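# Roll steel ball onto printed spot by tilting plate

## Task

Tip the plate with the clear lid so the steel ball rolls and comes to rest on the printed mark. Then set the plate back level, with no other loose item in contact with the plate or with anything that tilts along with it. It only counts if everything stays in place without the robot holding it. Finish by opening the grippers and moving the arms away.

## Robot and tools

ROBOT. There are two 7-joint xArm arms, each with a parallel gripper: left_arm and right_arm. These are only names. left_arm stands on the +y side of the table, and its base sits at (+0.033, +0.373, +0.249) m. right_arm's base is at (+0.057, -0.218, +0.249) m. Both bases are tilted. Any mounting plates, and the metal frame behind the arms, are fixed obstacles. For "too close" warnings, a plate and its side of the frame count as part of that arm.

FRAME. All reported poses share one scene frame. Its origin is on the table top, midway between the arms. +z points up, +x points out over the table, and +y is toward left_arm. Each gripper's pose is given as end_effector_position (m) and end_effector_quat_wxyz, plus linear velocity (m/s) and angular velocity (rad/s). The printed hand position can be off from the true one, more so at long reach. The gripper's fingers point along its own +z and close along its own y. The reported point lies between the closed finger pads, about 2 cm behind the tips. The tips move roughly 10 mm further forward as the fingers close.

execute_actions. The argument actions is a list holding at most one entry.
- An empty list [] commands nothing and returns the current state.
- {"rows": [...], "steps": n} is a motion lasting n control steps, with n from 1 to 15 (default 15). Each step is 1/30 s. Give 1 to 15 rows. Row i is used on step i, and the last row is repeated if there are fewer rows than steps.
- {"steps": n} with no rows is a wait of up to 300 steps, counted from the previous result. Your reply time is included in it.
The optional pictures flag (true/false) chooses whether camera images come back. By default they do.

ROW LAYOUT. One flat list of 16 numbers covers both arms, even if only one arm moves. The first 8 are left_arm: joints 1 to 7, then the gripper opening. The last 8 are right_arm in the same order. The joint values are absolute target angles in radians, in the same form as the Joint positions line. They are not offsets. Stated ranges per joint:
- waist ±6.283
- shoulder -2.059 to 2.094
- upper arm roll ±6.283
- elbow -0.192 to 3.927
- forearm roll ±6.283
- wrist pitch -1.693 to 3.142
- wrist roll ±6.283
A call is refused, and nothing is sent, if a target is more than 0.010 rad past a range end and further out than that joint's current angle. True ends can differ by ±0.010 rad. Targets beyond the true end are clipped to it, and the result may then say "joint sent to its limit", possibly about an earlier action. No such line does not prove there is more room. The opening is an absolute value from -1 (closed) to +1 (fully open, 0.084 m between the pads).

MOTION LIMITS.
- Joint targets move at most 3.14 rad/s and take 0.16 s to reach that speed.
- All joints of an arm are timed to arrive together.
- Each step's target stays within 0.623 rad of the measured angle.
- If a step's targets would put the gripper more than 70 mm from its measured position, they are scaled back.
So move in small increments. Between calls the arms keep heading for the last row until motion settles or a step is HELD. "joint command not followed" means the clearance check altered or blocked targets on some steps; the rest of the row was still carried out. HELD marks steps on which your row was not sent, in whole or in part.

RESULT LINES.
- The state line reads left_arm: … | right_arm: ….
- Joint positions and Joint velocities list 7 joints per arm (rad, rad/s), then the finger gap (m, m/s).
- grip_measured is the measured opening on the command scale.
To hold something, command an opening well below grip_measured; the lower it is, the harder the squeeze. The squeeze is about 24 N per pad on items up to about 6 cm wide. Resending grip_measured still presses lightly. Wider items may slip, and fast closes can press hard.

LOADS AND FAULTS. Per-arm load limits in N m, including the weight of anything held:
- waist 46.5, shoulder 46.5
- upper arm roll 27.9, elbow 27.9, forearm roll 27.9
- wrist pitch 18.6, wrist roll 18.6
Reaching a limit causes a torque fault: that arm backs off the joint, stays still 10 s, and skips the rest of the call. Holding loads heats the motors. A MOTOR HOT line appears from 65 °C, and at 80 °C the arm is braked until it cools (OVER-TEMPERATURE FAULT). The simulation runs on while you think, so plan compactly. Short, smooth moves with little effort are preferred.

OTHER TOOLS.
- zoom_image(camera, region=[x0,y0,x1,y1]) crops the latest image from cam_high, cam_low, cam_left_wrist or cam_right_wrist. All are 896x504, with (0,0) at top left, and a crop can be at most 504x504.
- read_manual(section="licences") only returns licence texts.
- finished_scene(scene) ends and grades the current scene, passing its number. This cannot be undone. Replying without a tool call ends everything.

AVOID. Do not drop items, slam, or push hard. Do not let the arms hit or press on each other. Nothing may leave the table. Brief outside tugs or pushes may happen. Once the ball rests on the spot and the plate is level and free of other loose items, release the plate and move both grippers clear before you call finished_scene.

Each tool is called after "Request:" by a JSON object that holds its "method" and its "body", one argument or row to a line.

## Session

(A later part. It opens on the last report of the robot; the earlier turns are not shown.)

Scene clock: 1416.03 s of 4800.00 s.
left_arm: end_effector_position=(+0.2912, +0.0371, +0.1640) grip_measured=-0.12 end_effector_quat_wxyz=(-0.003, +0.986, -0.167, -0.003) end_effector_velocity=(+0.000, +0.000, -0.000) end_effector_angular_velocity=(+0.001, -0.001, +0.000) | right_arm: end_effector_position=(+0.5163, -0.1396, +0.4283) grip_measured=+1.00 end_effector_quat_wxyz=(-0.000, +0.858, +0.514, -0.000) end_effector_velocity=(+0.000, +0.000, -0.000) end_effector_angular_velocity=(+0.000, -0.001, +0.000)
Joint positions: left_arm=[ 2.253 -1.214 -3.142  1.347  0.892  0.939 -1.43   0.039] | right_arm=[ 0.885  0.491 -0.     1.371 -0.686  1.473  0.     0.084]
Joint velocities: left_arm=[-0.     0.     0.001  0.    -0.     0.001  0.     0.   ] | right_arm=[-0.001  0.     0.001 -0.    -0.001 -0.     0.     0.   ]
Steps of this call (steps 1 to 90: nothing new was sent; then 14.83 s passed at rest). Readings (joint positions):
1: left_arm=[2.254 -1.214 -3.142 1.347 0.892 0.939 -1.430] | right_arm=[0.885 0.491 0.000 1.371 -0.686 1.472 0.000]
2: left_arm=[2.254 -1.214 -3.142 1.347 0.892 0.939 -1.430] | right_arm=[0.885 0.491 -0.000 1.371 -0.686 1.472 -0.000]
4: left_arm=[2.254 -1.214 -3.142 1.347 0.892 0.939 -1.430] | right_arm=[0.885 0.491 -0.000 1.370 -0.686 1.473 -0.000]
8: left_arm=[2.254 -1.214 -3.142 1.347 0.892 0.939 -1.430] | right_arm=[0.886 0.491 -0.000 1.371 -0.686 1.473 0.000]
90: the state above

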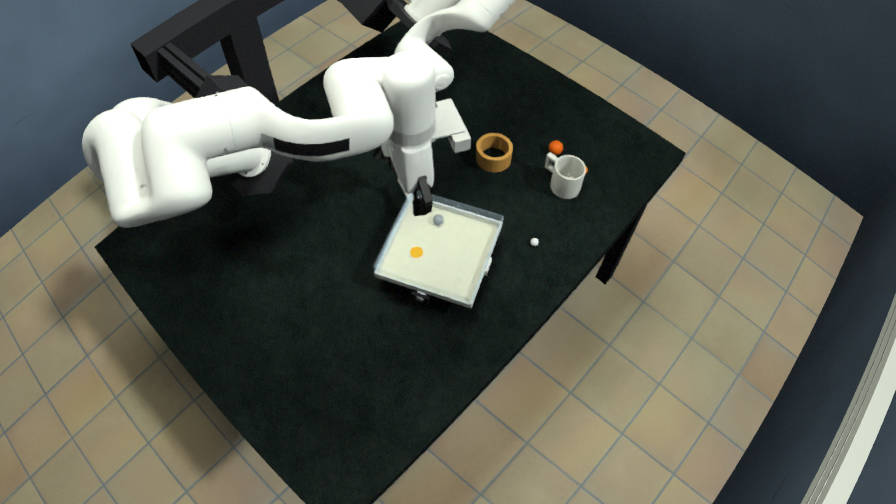

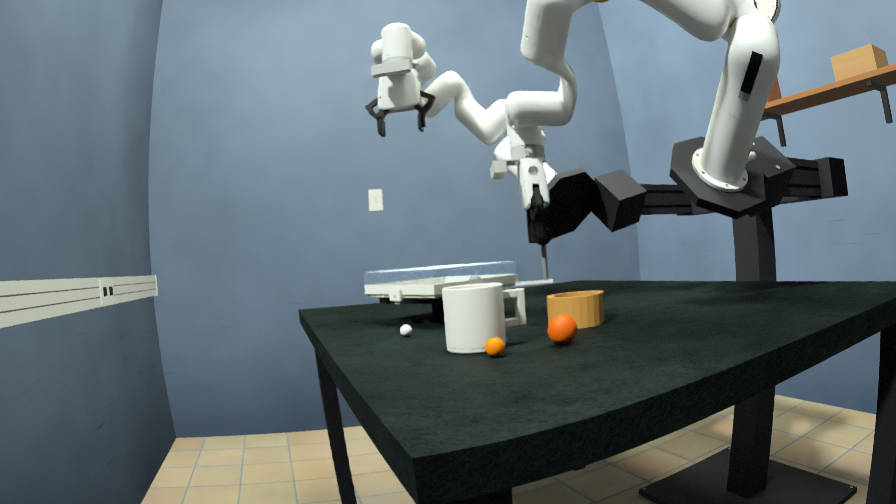

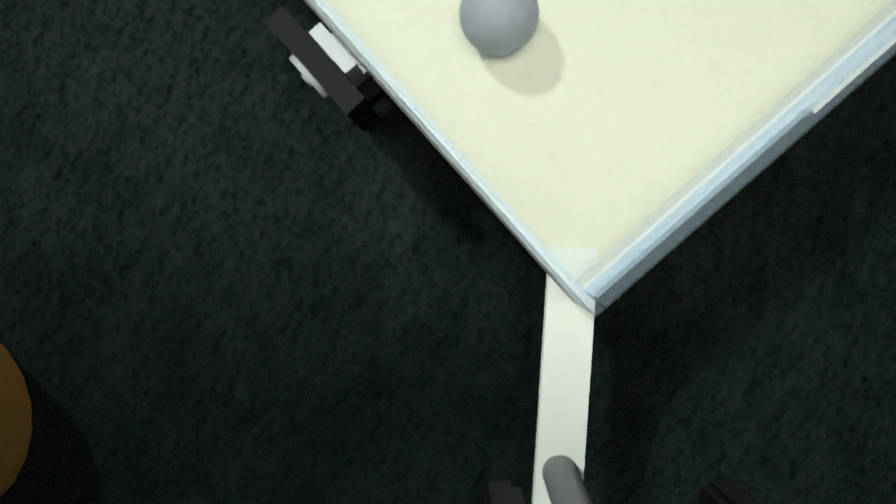

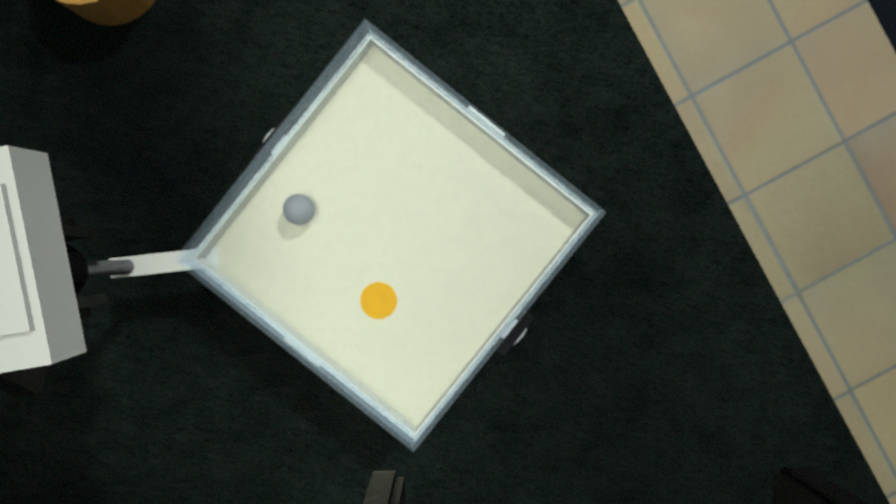

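Request:
{"method": "execute_actions", "body": {
  "actions": [
    {"rows":[[2.2462,-1.2148,-3.1416,1.3522,0.8925,0.9391,-1.43,-0.7,0.8855,0.4906,0.0,1.3705,-0.6863,1.4725,0.0,1]],"steps":15}
  ],
  "pictures": false
}}

Request:
{"method": "execute_actions", "body": {
  "actions": [
    {"rows":[[2.2462,-1.2148,-3.1416,1.3522,0.8925,0.9391,-1.43,-0.7,0.8855,0.4906,0.0,1.3705,-0.6863,1.4725,0.0,1]],"steps":15}
  ],
  "pictures": false
}}

Request:
{"method": "execute_actions", "body": {
  "actions": [
    {"rows":[[2.2462,-1.2148,-3.1416,1.3522,0.8925,0.9391,-1.43,-0.7,0.8855,0.4906,0.0,1.3705,-0.6863,1.4725,0.0,1]],"steps":12}
  ]
}}

Request:
{"method": "execute_actions", "body": {
  "actions": [
    {"rows":[[2.2567,-1.2089,-3.1416,1.3420,0.8925,0.9391,-1.43,-0.7,0.8855,0.4906,0.0,1.3705,-0.6863,1.4725,0.0,1]],"steps":15}
  ]
}}

Request:
{"method": "execute_actions", "body": {
  "actions": [
    {"rows":[[2.2567,-1.2089,-3.1416,1.3420,0.8925,0.9391,-1.43,-0.7,0.8855,0.4906,0.0,1.3705,-0.6863,1.4725,0.0,1]],"steps":12}
  ]
}}

Request:
{"method": "execute_actions", "body": {
  "actions": [
    {"rows":[[2.2535,-1.2141,-3.1416,1.3473,0.8925,0.9391,-1.43,-0.7,0.8855,0.4906,0.0,1.3705,-0.6863,1.4725,0.0,1]],"steps":15}
  ]
}}

Request:
{"method": "execute_actions", "body": {
  "actions": [
    {"steps":60}
  ]
}}

Scene clock: 1439.90 s of 4800.00 s.
left_arm: end_effector_position=(+0.2917, +0.0345, +0.1667) grip_measured=-0.12 end_effector_quat_wxyz=(-0.001, +0.986, -0.168, +0.000) end_effector_velocity=(-0.001, -0.001, +0.002) end_effector_angular_velocity=(-0.003, +0.002, +0.004) | right_arm: end_effector_position=(+0.5163, -0.1396, +0.4283) grip_measured=+1.00 end_effector_quat_wxyz=(-0.000, +0.858, +0.514, -0.000) end_effector_velocity=(+0.001, +0.000, +0.001) end_effector_angular_velocity=(+0.002, -0.002, -0.000)
Joint positions: left_arm=[ 2.246 -1.215 -3.141  1.352  0.893  0.939 -1.43   0.039] | right_arm=[ 0.886  0.491 -0.     1.371 -0.686  1.472 -0.     0.084]
Joint velocities: left_arm=[-0.001  0.001 -0.002  0.001 -0.003 -0.    -0.003 -0.   ] | right_arm=[ 0.    -0.     0.001  0.002 -0.    -0.001 -0.    -0.   ]
Steps of this call (steps 1 to 90: nothing new was sent; then 20.37 s passed at rest; steps 91 to 105: all 15 steps of this action). Readings (joint positions):
91: left_arm=[2.253 -1.214 -3.142 1.347 0.892 0.939 -1.430] | right_arm=[0.886 0.491 -0.000 1.370 -0.686 1.473 -0.000]
92: left_arm=[2.253 -1.214 -3.141 1.348 0.892 0.939 -1.430] | right_arm=[0.885 0.491 -0.000 1.370 -0.686 1.473 0.000]
94: left_arm=[2.250 -1.215 -3.141 1.349 0.892 0.940 -1.430] | right_arm=[0.886 0.491 0.000 1.371 -0.686 1.472 -0.000]
98: left_arm=[2.247 -1.215 -3.141 1.351 0.893 0.940 -1.430] | right_arm=[0.885 0.491 -0.000 1.371 -0.686 1.472 0.000]
105: the state above

Scene clock: 1440.40 s of 4800.00 s.
left_arm: end_effector_position=(+0.2916, +0.0343, +0.1670) grip_measured=-0.12 end_effector_quat_wxyz=(-0.001, +0.986, -0.168, +0.001) end_effector_velocity=(+0.000, -0.001, +0.001) end_effector_angular_velocity=(-0.002, -0.001, -0.000) | right_arm: end_effector_position=(+0.5163, -0.1396, +0.4283) grip_measured=+1.00 end_effector_quat_wxyz=(-0.000, +0.858, +0.514, -0.000) end_effector_velocity=(+0.001, -0.001, +0.000) end_effector_angular_velocity=(-0.000, -0.001, -0.001)
Joint positions: left_arm=[ 2.246 -1.215 -3.142  1.352  0.892  0.939 -1.43   0.039] | right_arm=[ 0.885  0.491  0.     1.371 -0.686  1.473  0.     0.084]
Joint velocities: left_arm=[-0.     0.    -0.     0.001  0.001 -0.001  0.001  0.   ] | right_arm=[-0.    -0.    -0.001  0.001 -0.001 -0.    -0.     0.   ]
Steps of this call (steps 1 to 15: all 15 steps of this action). Readings (joint positions):
1: left_arm=[2.246 -1.215 -3.141 1.352 0.893 0.939 -1.430] | right_arm=[0.885 0.491 0.000 1.370 -0.686 1.472 0.000]
2: left_arm=[2.246 -1.215 -3.141 1.352 0.893 0.939 -1.430] | right_arm=[0.885 0.491 0.000 1.371 -0.686 1.472 -0.000]
4: left_arm=[2.246 -1.215 -3.141 1.352 0.892 0.939 -1.430] | right_arm=[0.886 0.491 -0.000 1.371 -0.686 1.473 0.000]
8: left_arm=[2.246 -1.215 -3.141 1.352 0.892 0.939 -1.430] | right_arm=[0.885 0.491 0.000 1.370 -0.686 1.473 0.000]
15: the state above

Scene clock: 1440.80 s of 4800.00 s.
left_arm: end_effector_position=(+0.2916, +0.0343, +0.1670) grip_measured=-0.12 end_effector_quat_wxyz=(-0.001, +0.986, -0.168, +0.001) end_effector_velocity=(+0.000, +0.001, -0.000) end_effector_angular_velocity=(+0.002, -0.000, -0.000) | right_arm: end_effector_position=(+0.5163, -0.1396, +0.4283) grip_measured=+1.00 end_effector_quat_wxyz=(-0.000, +0.858, +0.514, -0.000) end_effector_velocity=(-0.000, +0.000, +0.000) end_effector_angular_velocity=(+0.000, +0.000, +0.000)
Joint positions: left_arm=[ 2.246 -1.215 -3.142  1.352  0.893  0.939 -1.43   0.039] | right_arm=[ 0.885  0.491 -0.     1.371 -0.686  1.473 -0.     0.084]
Joint velocities: left_arm=[ 0.    -0.     0.    -0.     0.001  0.001  0.    -0.   ] | right_arm=[-0. -0.  0. -0.  0. -0.  0.  0.]
Steps of this call (steps 1 to 12: all 12 steps of this action). Readings (joint positions):
1: left_arm=[2.246 -1.215 -3.142 1.352 0.892 0.939 -1.430] | right_arm=[0.885 0.491 -0.000 1.371 -0.686 1.472 0.000]
2: left_arm=[2.246 -1.215 -3.142 1.352 0.892 0.939 -1.430] | right_arm=[0.885 0.491 -0.000 1.370 -0.686 1.473 -0.000]
4: left_arm=[2.246 -1.215 -3.142 1.352 0.892 0.939 -1.430] | right_arm=[0.886 0.491 -0.000 1.371 -0.686 1.472 0.000]
8: left_arm=[2.246 -1.215 -3.142 1.352 0.893 0.939 -1.430] | right_arm=[0.885 0.491 0.000 1.371 -0.686 1.473 0.000]
12: the state above

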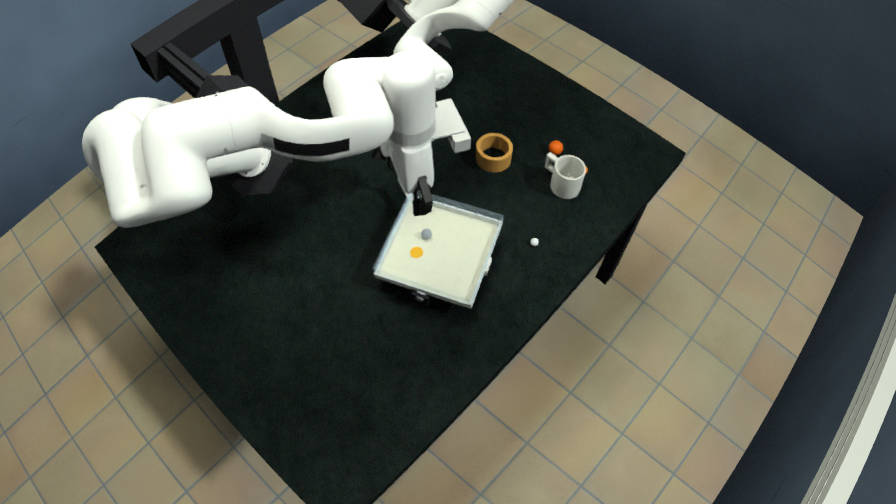

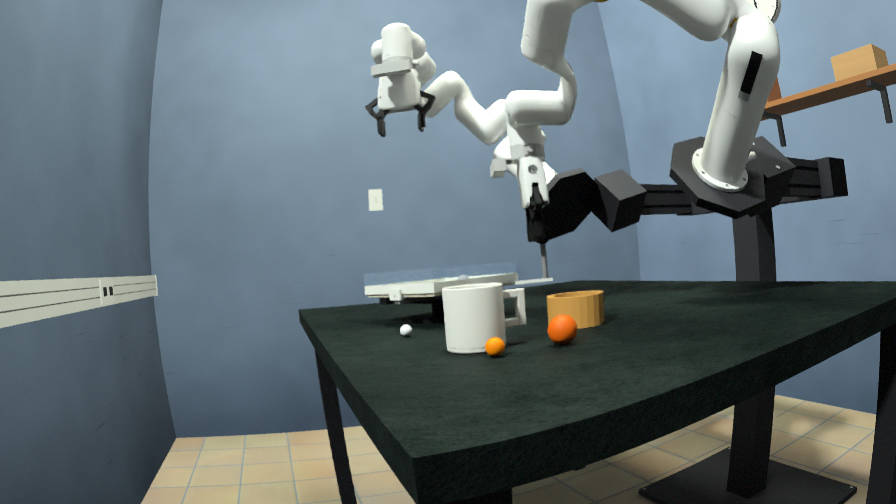

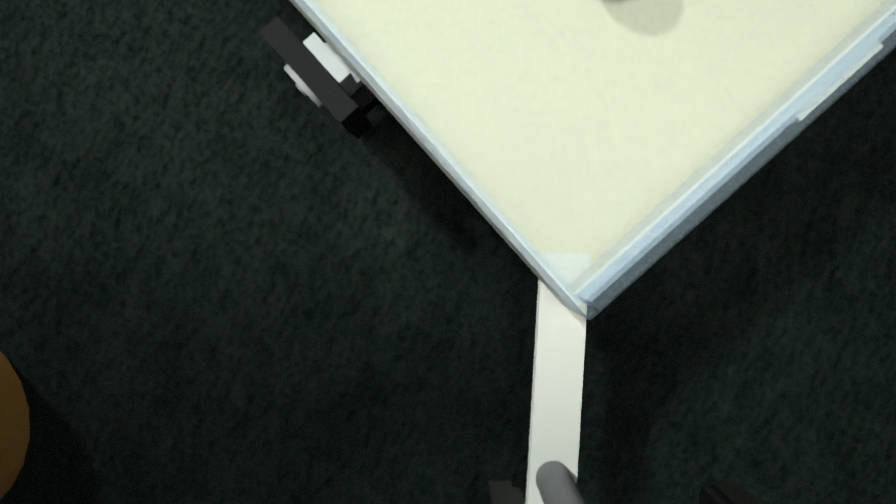

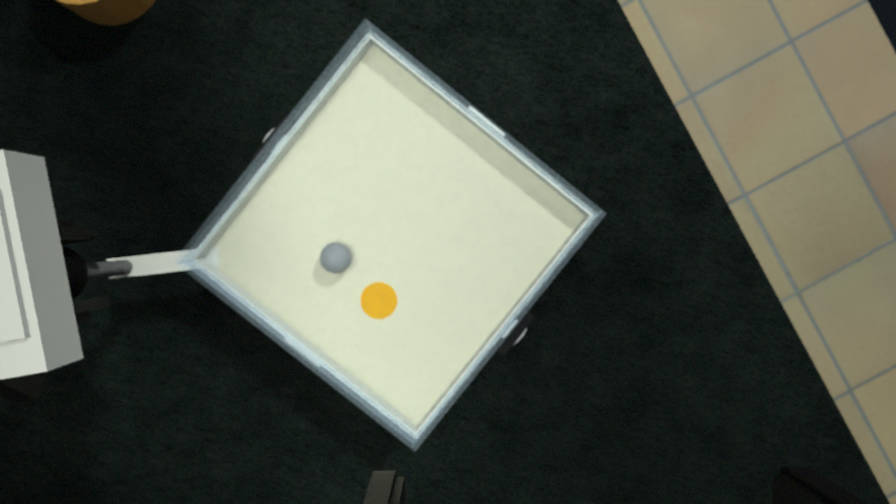

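Scene clock: 1441.30 s of 4800.00 s.
left_arm: end_effector_position=(+0.2920, +0.0372, +0.1654) grip_measured=-0.12 end_effector_quat_wxyz=(-0.000, +0.986, -0.166, -0.004) end_effector_velocity=(-0.000, +0.004, -0.003) end_effector_angular_velocity=(+0.012, +0.003, +0.002) | right_arm: end_effector_position=(+0.5163, -0.1396, +0.4283) grip_measured=+1.00 end_effector_quat_wxyz=(-0.000, +0.858, +0.514, -0.000) end_effector_velocity=(-0.000, -0.000, -0.001) end_effector_angular_velocity=(-0.001, +0.002, -0.001)
Joint positions: left_arm=[ 2.256 -1.209 -3.143  1.344  0.893  0.937 -1.43   0.039] | right_arm=[ 0.885  0.491 -0.     1.371 -0.686  1.473 -0.     0.084]
Joint velocities: left_arm=[ 0.002  0.     0.003 -0.005 -0.003  0.006 -0.     0.   ] | right_arm=[-0.    -0.    -0.001 -0.001  0.001 -0.     0.     0.   ]
Steps of this call (steps 1 to 15: all 15 steps of this action). Readings (joint positions):
1: left_arm=[2.246 -1.215 -3.142 1.352 0.893 0.939 -1.430] | right_arm=[0.885 0.491 0.000 1.371 -0.686 1.472 -0.000]
2: left_arm=[2.247 -1.214 -3.142 1.351 0.893 0.939 -1.430] | right_arm=[0.886 0.491 -0.000 1.371 -0.686 1.473 -0.000]
4: left_arm=[2.251 -1.212 -3.143 1.349 0.893 0.937 -1.430] | right_arm=[0.886 0.491 0.000 1.371 -0.686 1.472 0.000]
8: left_arm=[2.255 -1.209 -3.144 1.346 0.893 0.936 -1.430] | right_arm=[0.885 0.491 0.000 1.371 -0.686 1.473 0.000]
15: the state above

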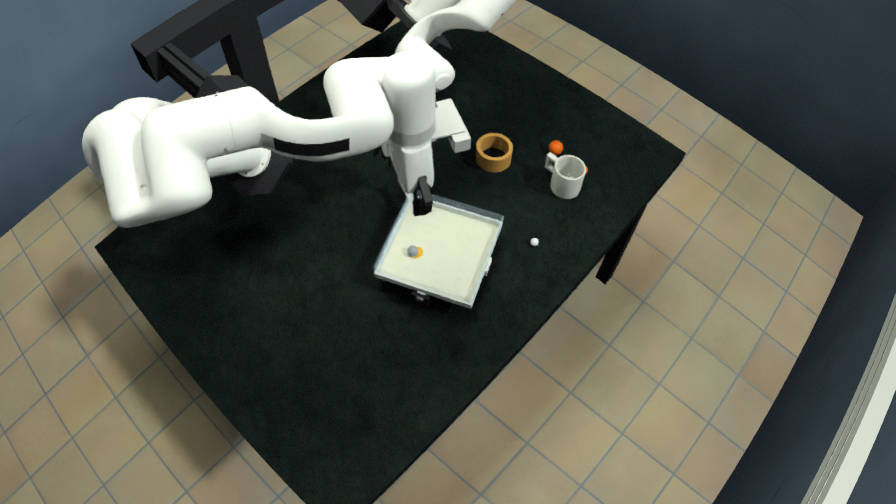

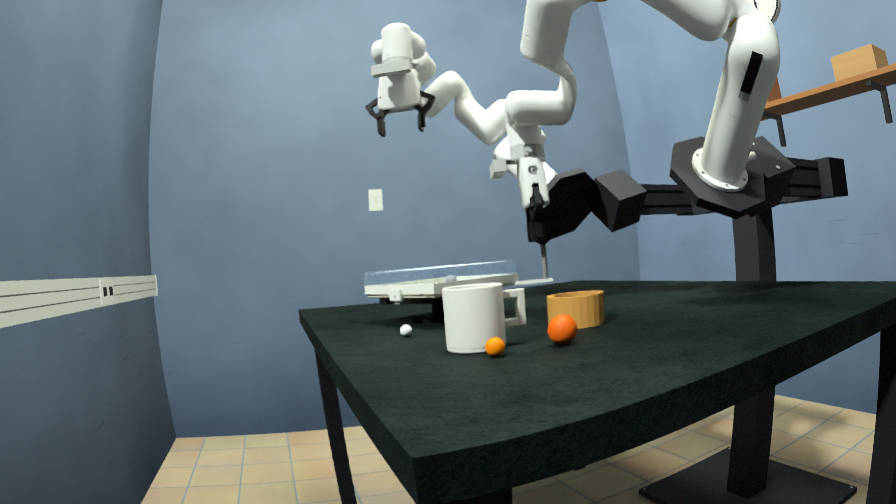

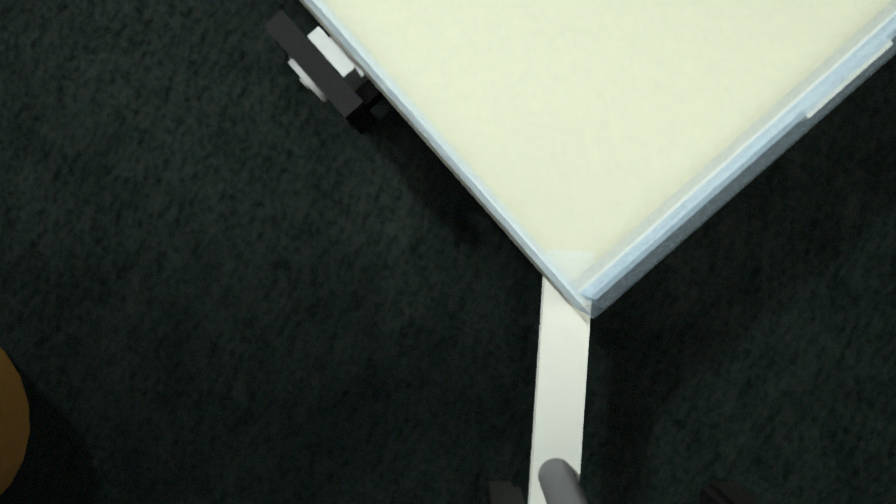

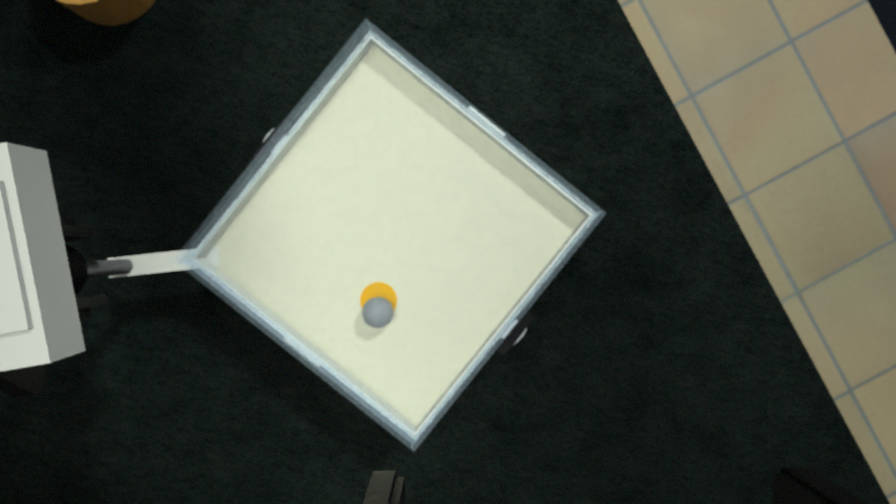

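Scene clock: 1441.70 s of 4800.00 s.
left_arm: end_effector_position=(+0.2919, +0.0386, +0.1643) grip_measured=-0.12 end_effector_quat_wxyz=(-0.002, +0.986, -0.166, -0.004) end_effector_velocity=(+0.000, +0.002, -0.002) end_effector_angular_velocity=(+0.005, +0.000, +0.001) | right_arm: end_effector_position=(+0.5163, -0.1396, +0.4283) grip_measured=+1.00 end_effector_quat_wxyz=(-0.000, +0.858, +0.514, -0.000) end_effector_velocity=(+0.000, -0.000, +0.001) end_effector_angular_velocity=(+0.002, +0.000, -0.002)
Joint positions: left_arm=[ 2.257 -1.209 -3.142  1.342  0.892  0.939 -1.43   0.039] | right_arm=[ 0.886  0.491 -0.     1.371 -0.686  1.473 -0.     0.084]
Joint velocities: left_arm=[ 0.001 -0.001  0.002 -0.001 -0.     0.002 -0.001  0.   ] | right_arm=[ 0.    -0.    -0.     0.002  0.001  0.    -0.     0.   ]
Steps of this call (steps 1 to 12: all 12 steps of this action). Readings (joint positions):
1: left_arm=[2.256 -1.209 -3.143 1.344 0.893 0.937 -1.430] | right_arm=[0.885 0.491 0.000 1.371 -0.686 1.473 0.000]
2: left_arm=[2.256 -1.209 -3.143 1.344 0.893 0.937 -1.430] | right_arm=[0.886 0.491 0.000 1.371 -0.686 1.472 -0.000]
4: left_arm=[2.256 -1.209 -3.143 1.343 0.893 0.937 -1.430] | right_arm=[0.885 0.491 -0.000 1.370 -0.686 1.473 -0.000]
8: left_arm=[2.256 -1.209 -3.142 1.343 0.893 0.938 -1.430] | right_arm=[0.885 0.491 0.000 1.370 -0.686 1.472 0.000]
12: the state above

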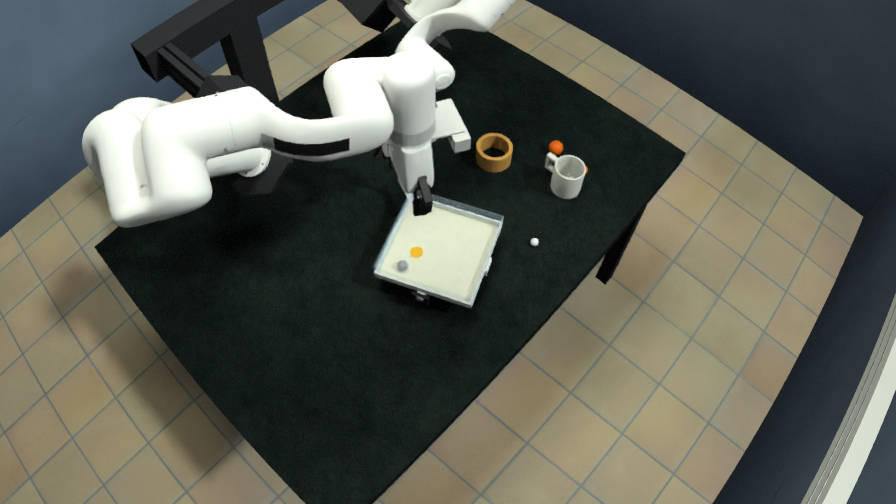

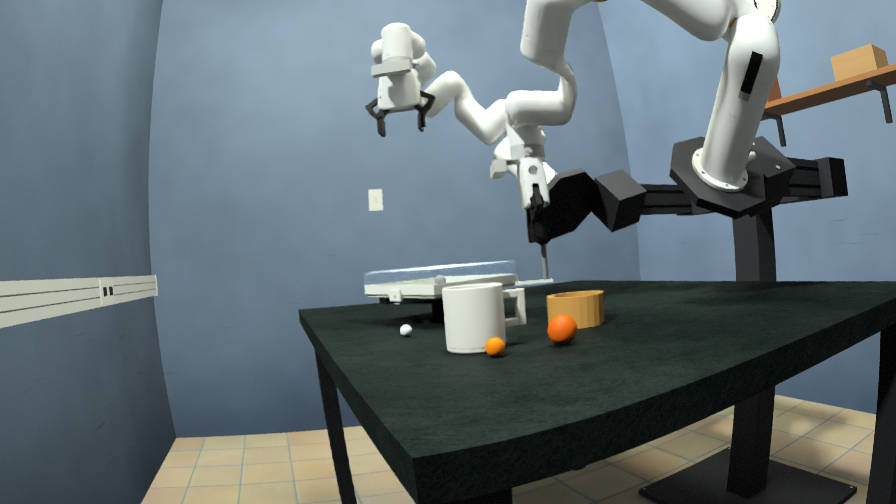

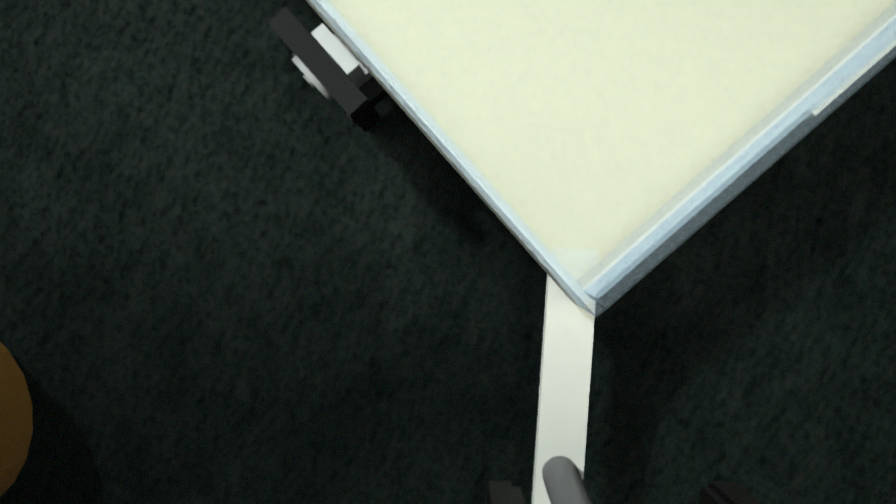

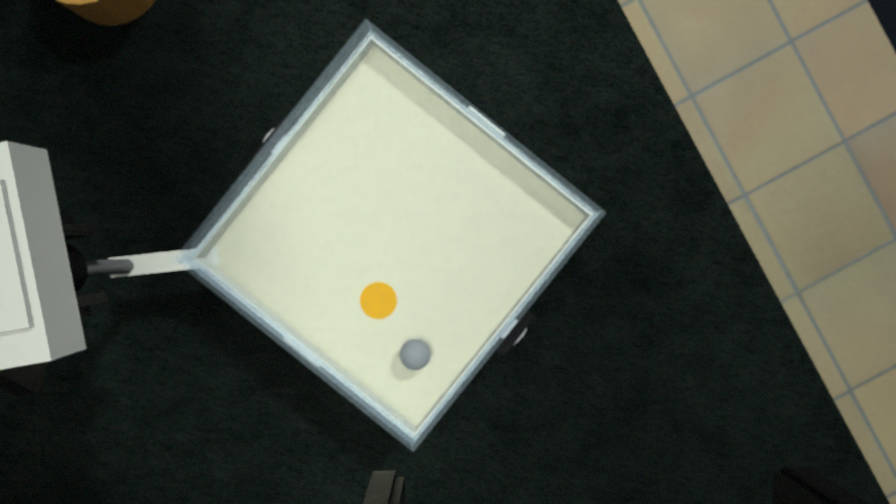

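Scene clock: 1442.20 s of 4800.00 s.
left_arm: end_effector_position=(+0.2912, +0.0378, +0.1635) grip_measured=-0.12 end_effector_quat_wxyz=(-0.004, +0.986, -0.167, -0.003) end_effector_velocity=(-0.000, -0.001, +0.000) end_effector_angular_velocity=(-0.002, +0.000, -0.002) | right_arm: end_effector_position=(+0.5163, -0.1396, +0.4283) grip_measured=+1.00 end_effector_quat_wxyz=(-0.000, +0.858, +0.514, -0.000) end_effector_velocity=(+0.000, -0.000, -0.000) end_effector_angular_velocity=(-0.001, -0.000, -0.001)
Joint positions: left_arm=[ 2.254 -1.214 -3.141  1.347  0.892  0.94  -1.43   0.039] | right_arm=[ 0.886  0.491 -0.     1.371 -0.686  1.472  0.     0.084]
Joint velocities: left_arm=[ 0.    -0.001 -0.     0.001  0.    -0.001  0.002 -0.   ] | right_arm=[ 0.    -0.    -0.001 -0.    -0.001  0.001  0.    -0.   ]
Steps of this call (steps 1 to 15: all 15 steps of this action). Readings (joint positions):
1: left_arm=[2.257 -1.209 -3.142 1.342 0.892 0.939 -1.430] | right_arm=[0.886 0.491 0.000 1.371 -0.686 1.473 0.000]
2: left_arm=[2.256 -1.209 -3.142 1.343 0.892 0.939 -1.430] | right_arm=[0.885 0.491 -0.000 1.371 -0.686 1.472 -0.000]
4: left_arm=[2.255 -1.211 -3.142 1.344 0.892 0.940 -1.430] | right_arm=[0.885 0.491 0.000 1.371 -0.686 1.473 0.000]
8: left_arm=[2.254 -1.213 -3.141 1.346 0.892 0.940 -1.430] | right_arm=[0.885 0.491 -0.000 1.371 -0.686 1.472 0.000]
15: the state above

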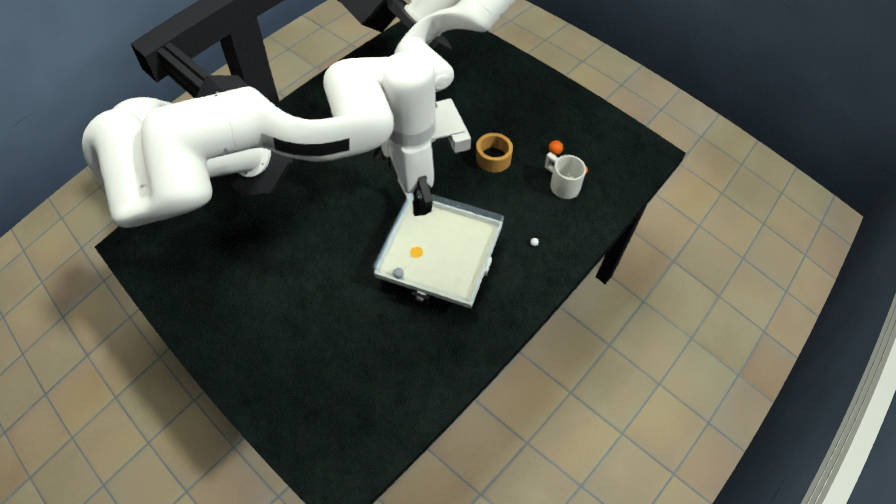

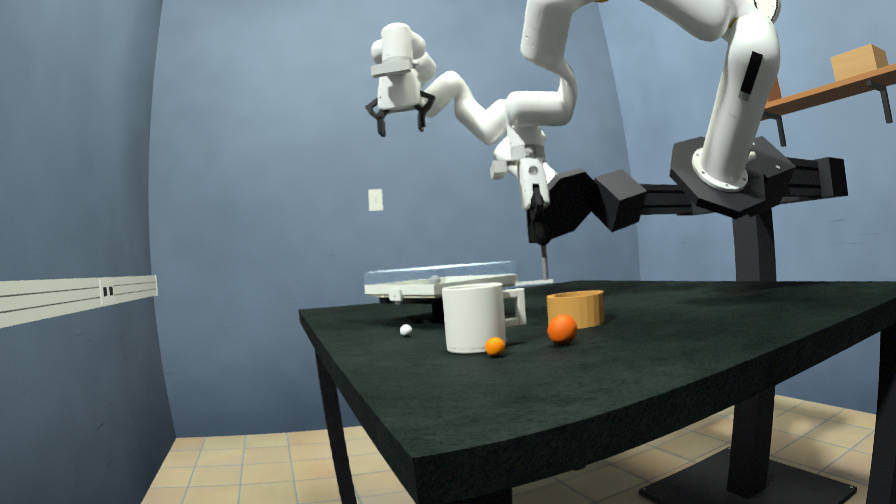

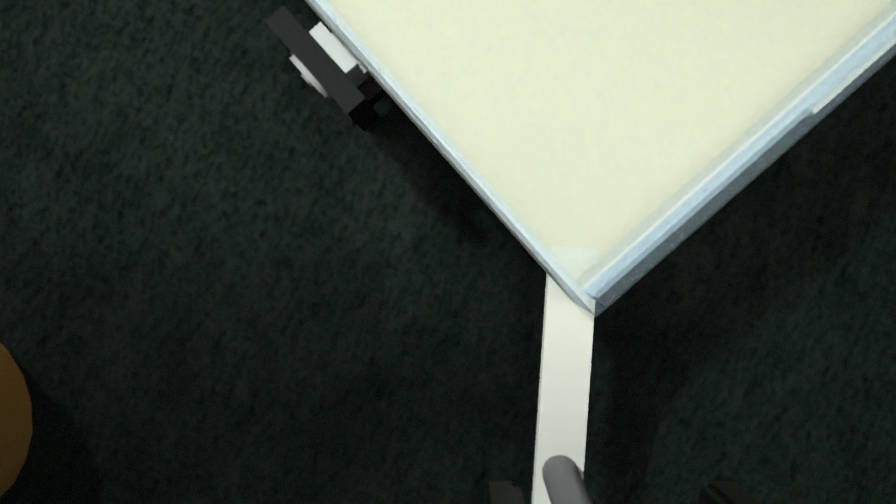

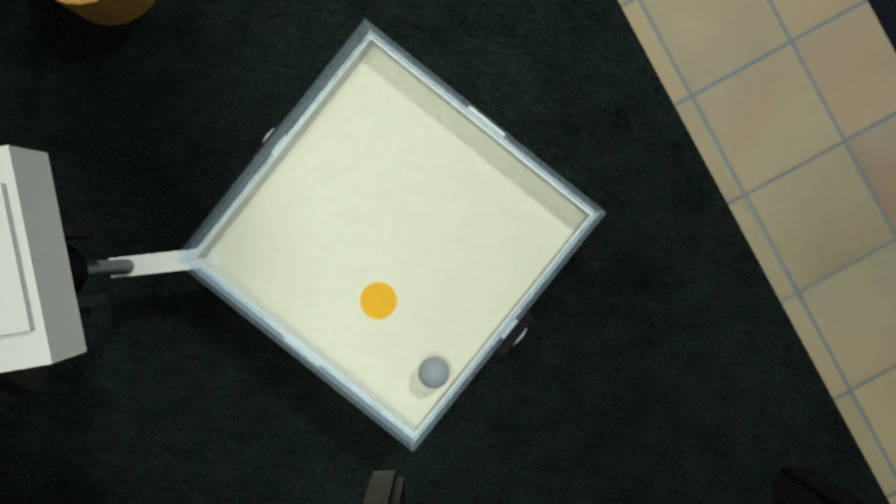

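Scene clock: 1444.20 s of 4800.00 s.
left_arm: end_effector_position=(+0.2912, +0.0371, +0.1640) grip_measured=-0.12 end_effector_quat_wxyz=(-0.003, +0.986, -0.167, -0.003) end_effector_velocity=(+0.000, +0.000, -0.000) end_effector_angular_velocity=(+0.000, -0.000, -0.002) | right_arm: end_effector_position=(+0.5163, -0.1396, +0.4283) grip_measured=+1.00 end_effector_quat_wxyz=(-0.000, +0.858, +0.514, -0.000) end_effector_velocity=(+0.001, -0.001, -0.000) end_effector_angular_velocity=(-0.001, -0.001, -0.000)
Joint positions: left_arm=[ 2.254 -1.214 -3.142  1.347  0.892  0.939 -1.43   0.039] | right_arm=[ 0.885  0.491 -0.     1.371 -0.686  1.472  0.     0.084]
Joint velocities: left_arm=[ 0.    -0.    -0.     0.     0.     0.     0.001  0.   ] | right_arm=[-0.     0.    -0.     0.001 -0.002  0.001 -0.     0.   ]
Steps of this call (steps 1 to 15: the robot went on to your last target; steps 16 to 60: nothing new was sent). Readings (joint positions):
1: left_arm=[2.254 -1.214 -3.141 1.347 0.892 0.940 -1.430] | right_arm=[0.886 0.491 -0.000 1.370 -0.686 1.472 0.000]
2: left_arm=[2.254 -1.214 -3.141 1.347 0.892 0.940 -1.430] | right_arm=[0.885 0.491 -0.000 1.371 -0.686 1.472 -0.000]
4: left_arm=[2.254 -1.214 -3.141 1.347 0.892 0.940 -1.430] | right_arm=[0.885 0.491 -0.000 1.370 -0.686 1.473 -0.000]
8: left_arm=[2.254 -1.214 -3.141 1.347 0.892 0.940 -1.430] | right_arm=[0.886 0.491 -0.000 1.371 -0.686 1.472 0.000]
60: the state above
All arms were judged still, so your last target was given up. Only a new action makes them travel on or press farther. Fingers that are still opening or closing keep moving.

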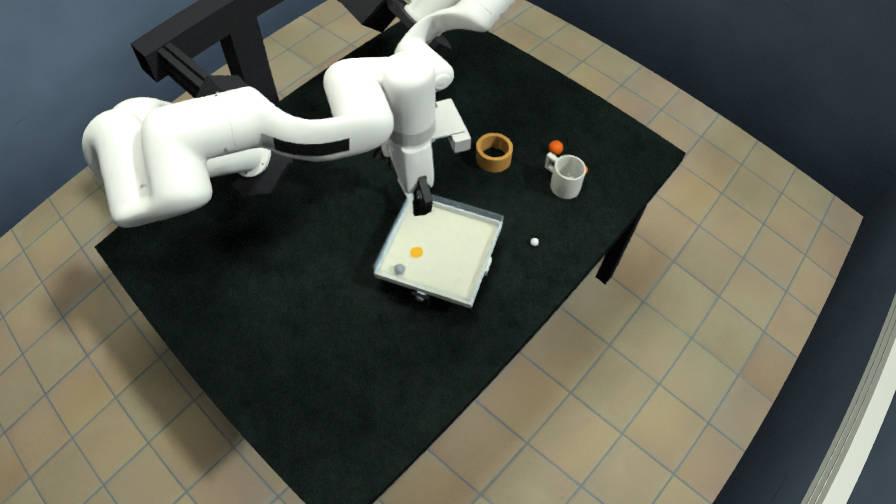

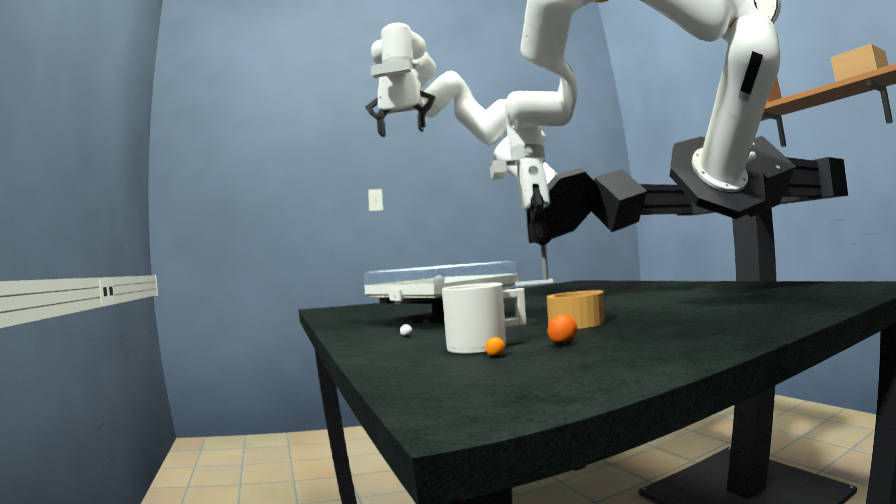

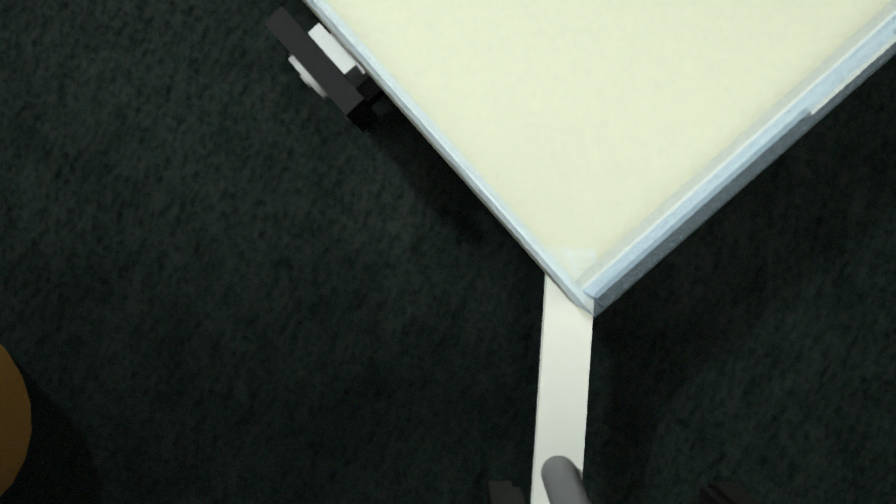

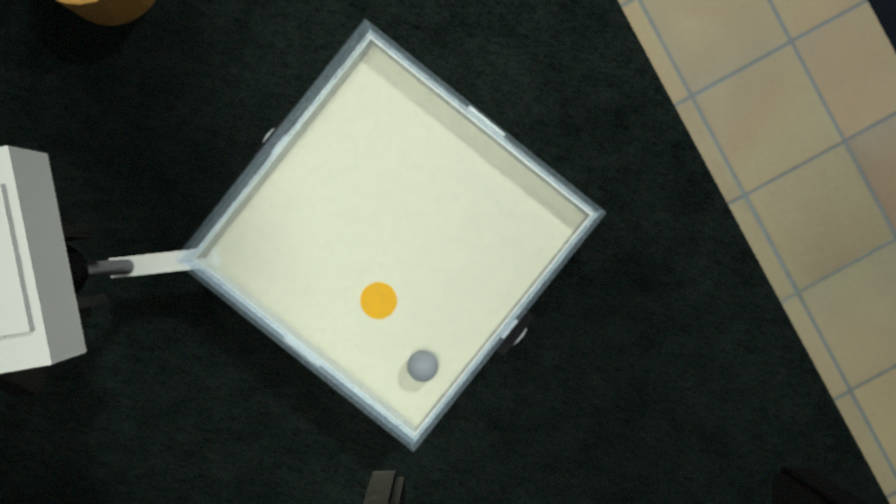

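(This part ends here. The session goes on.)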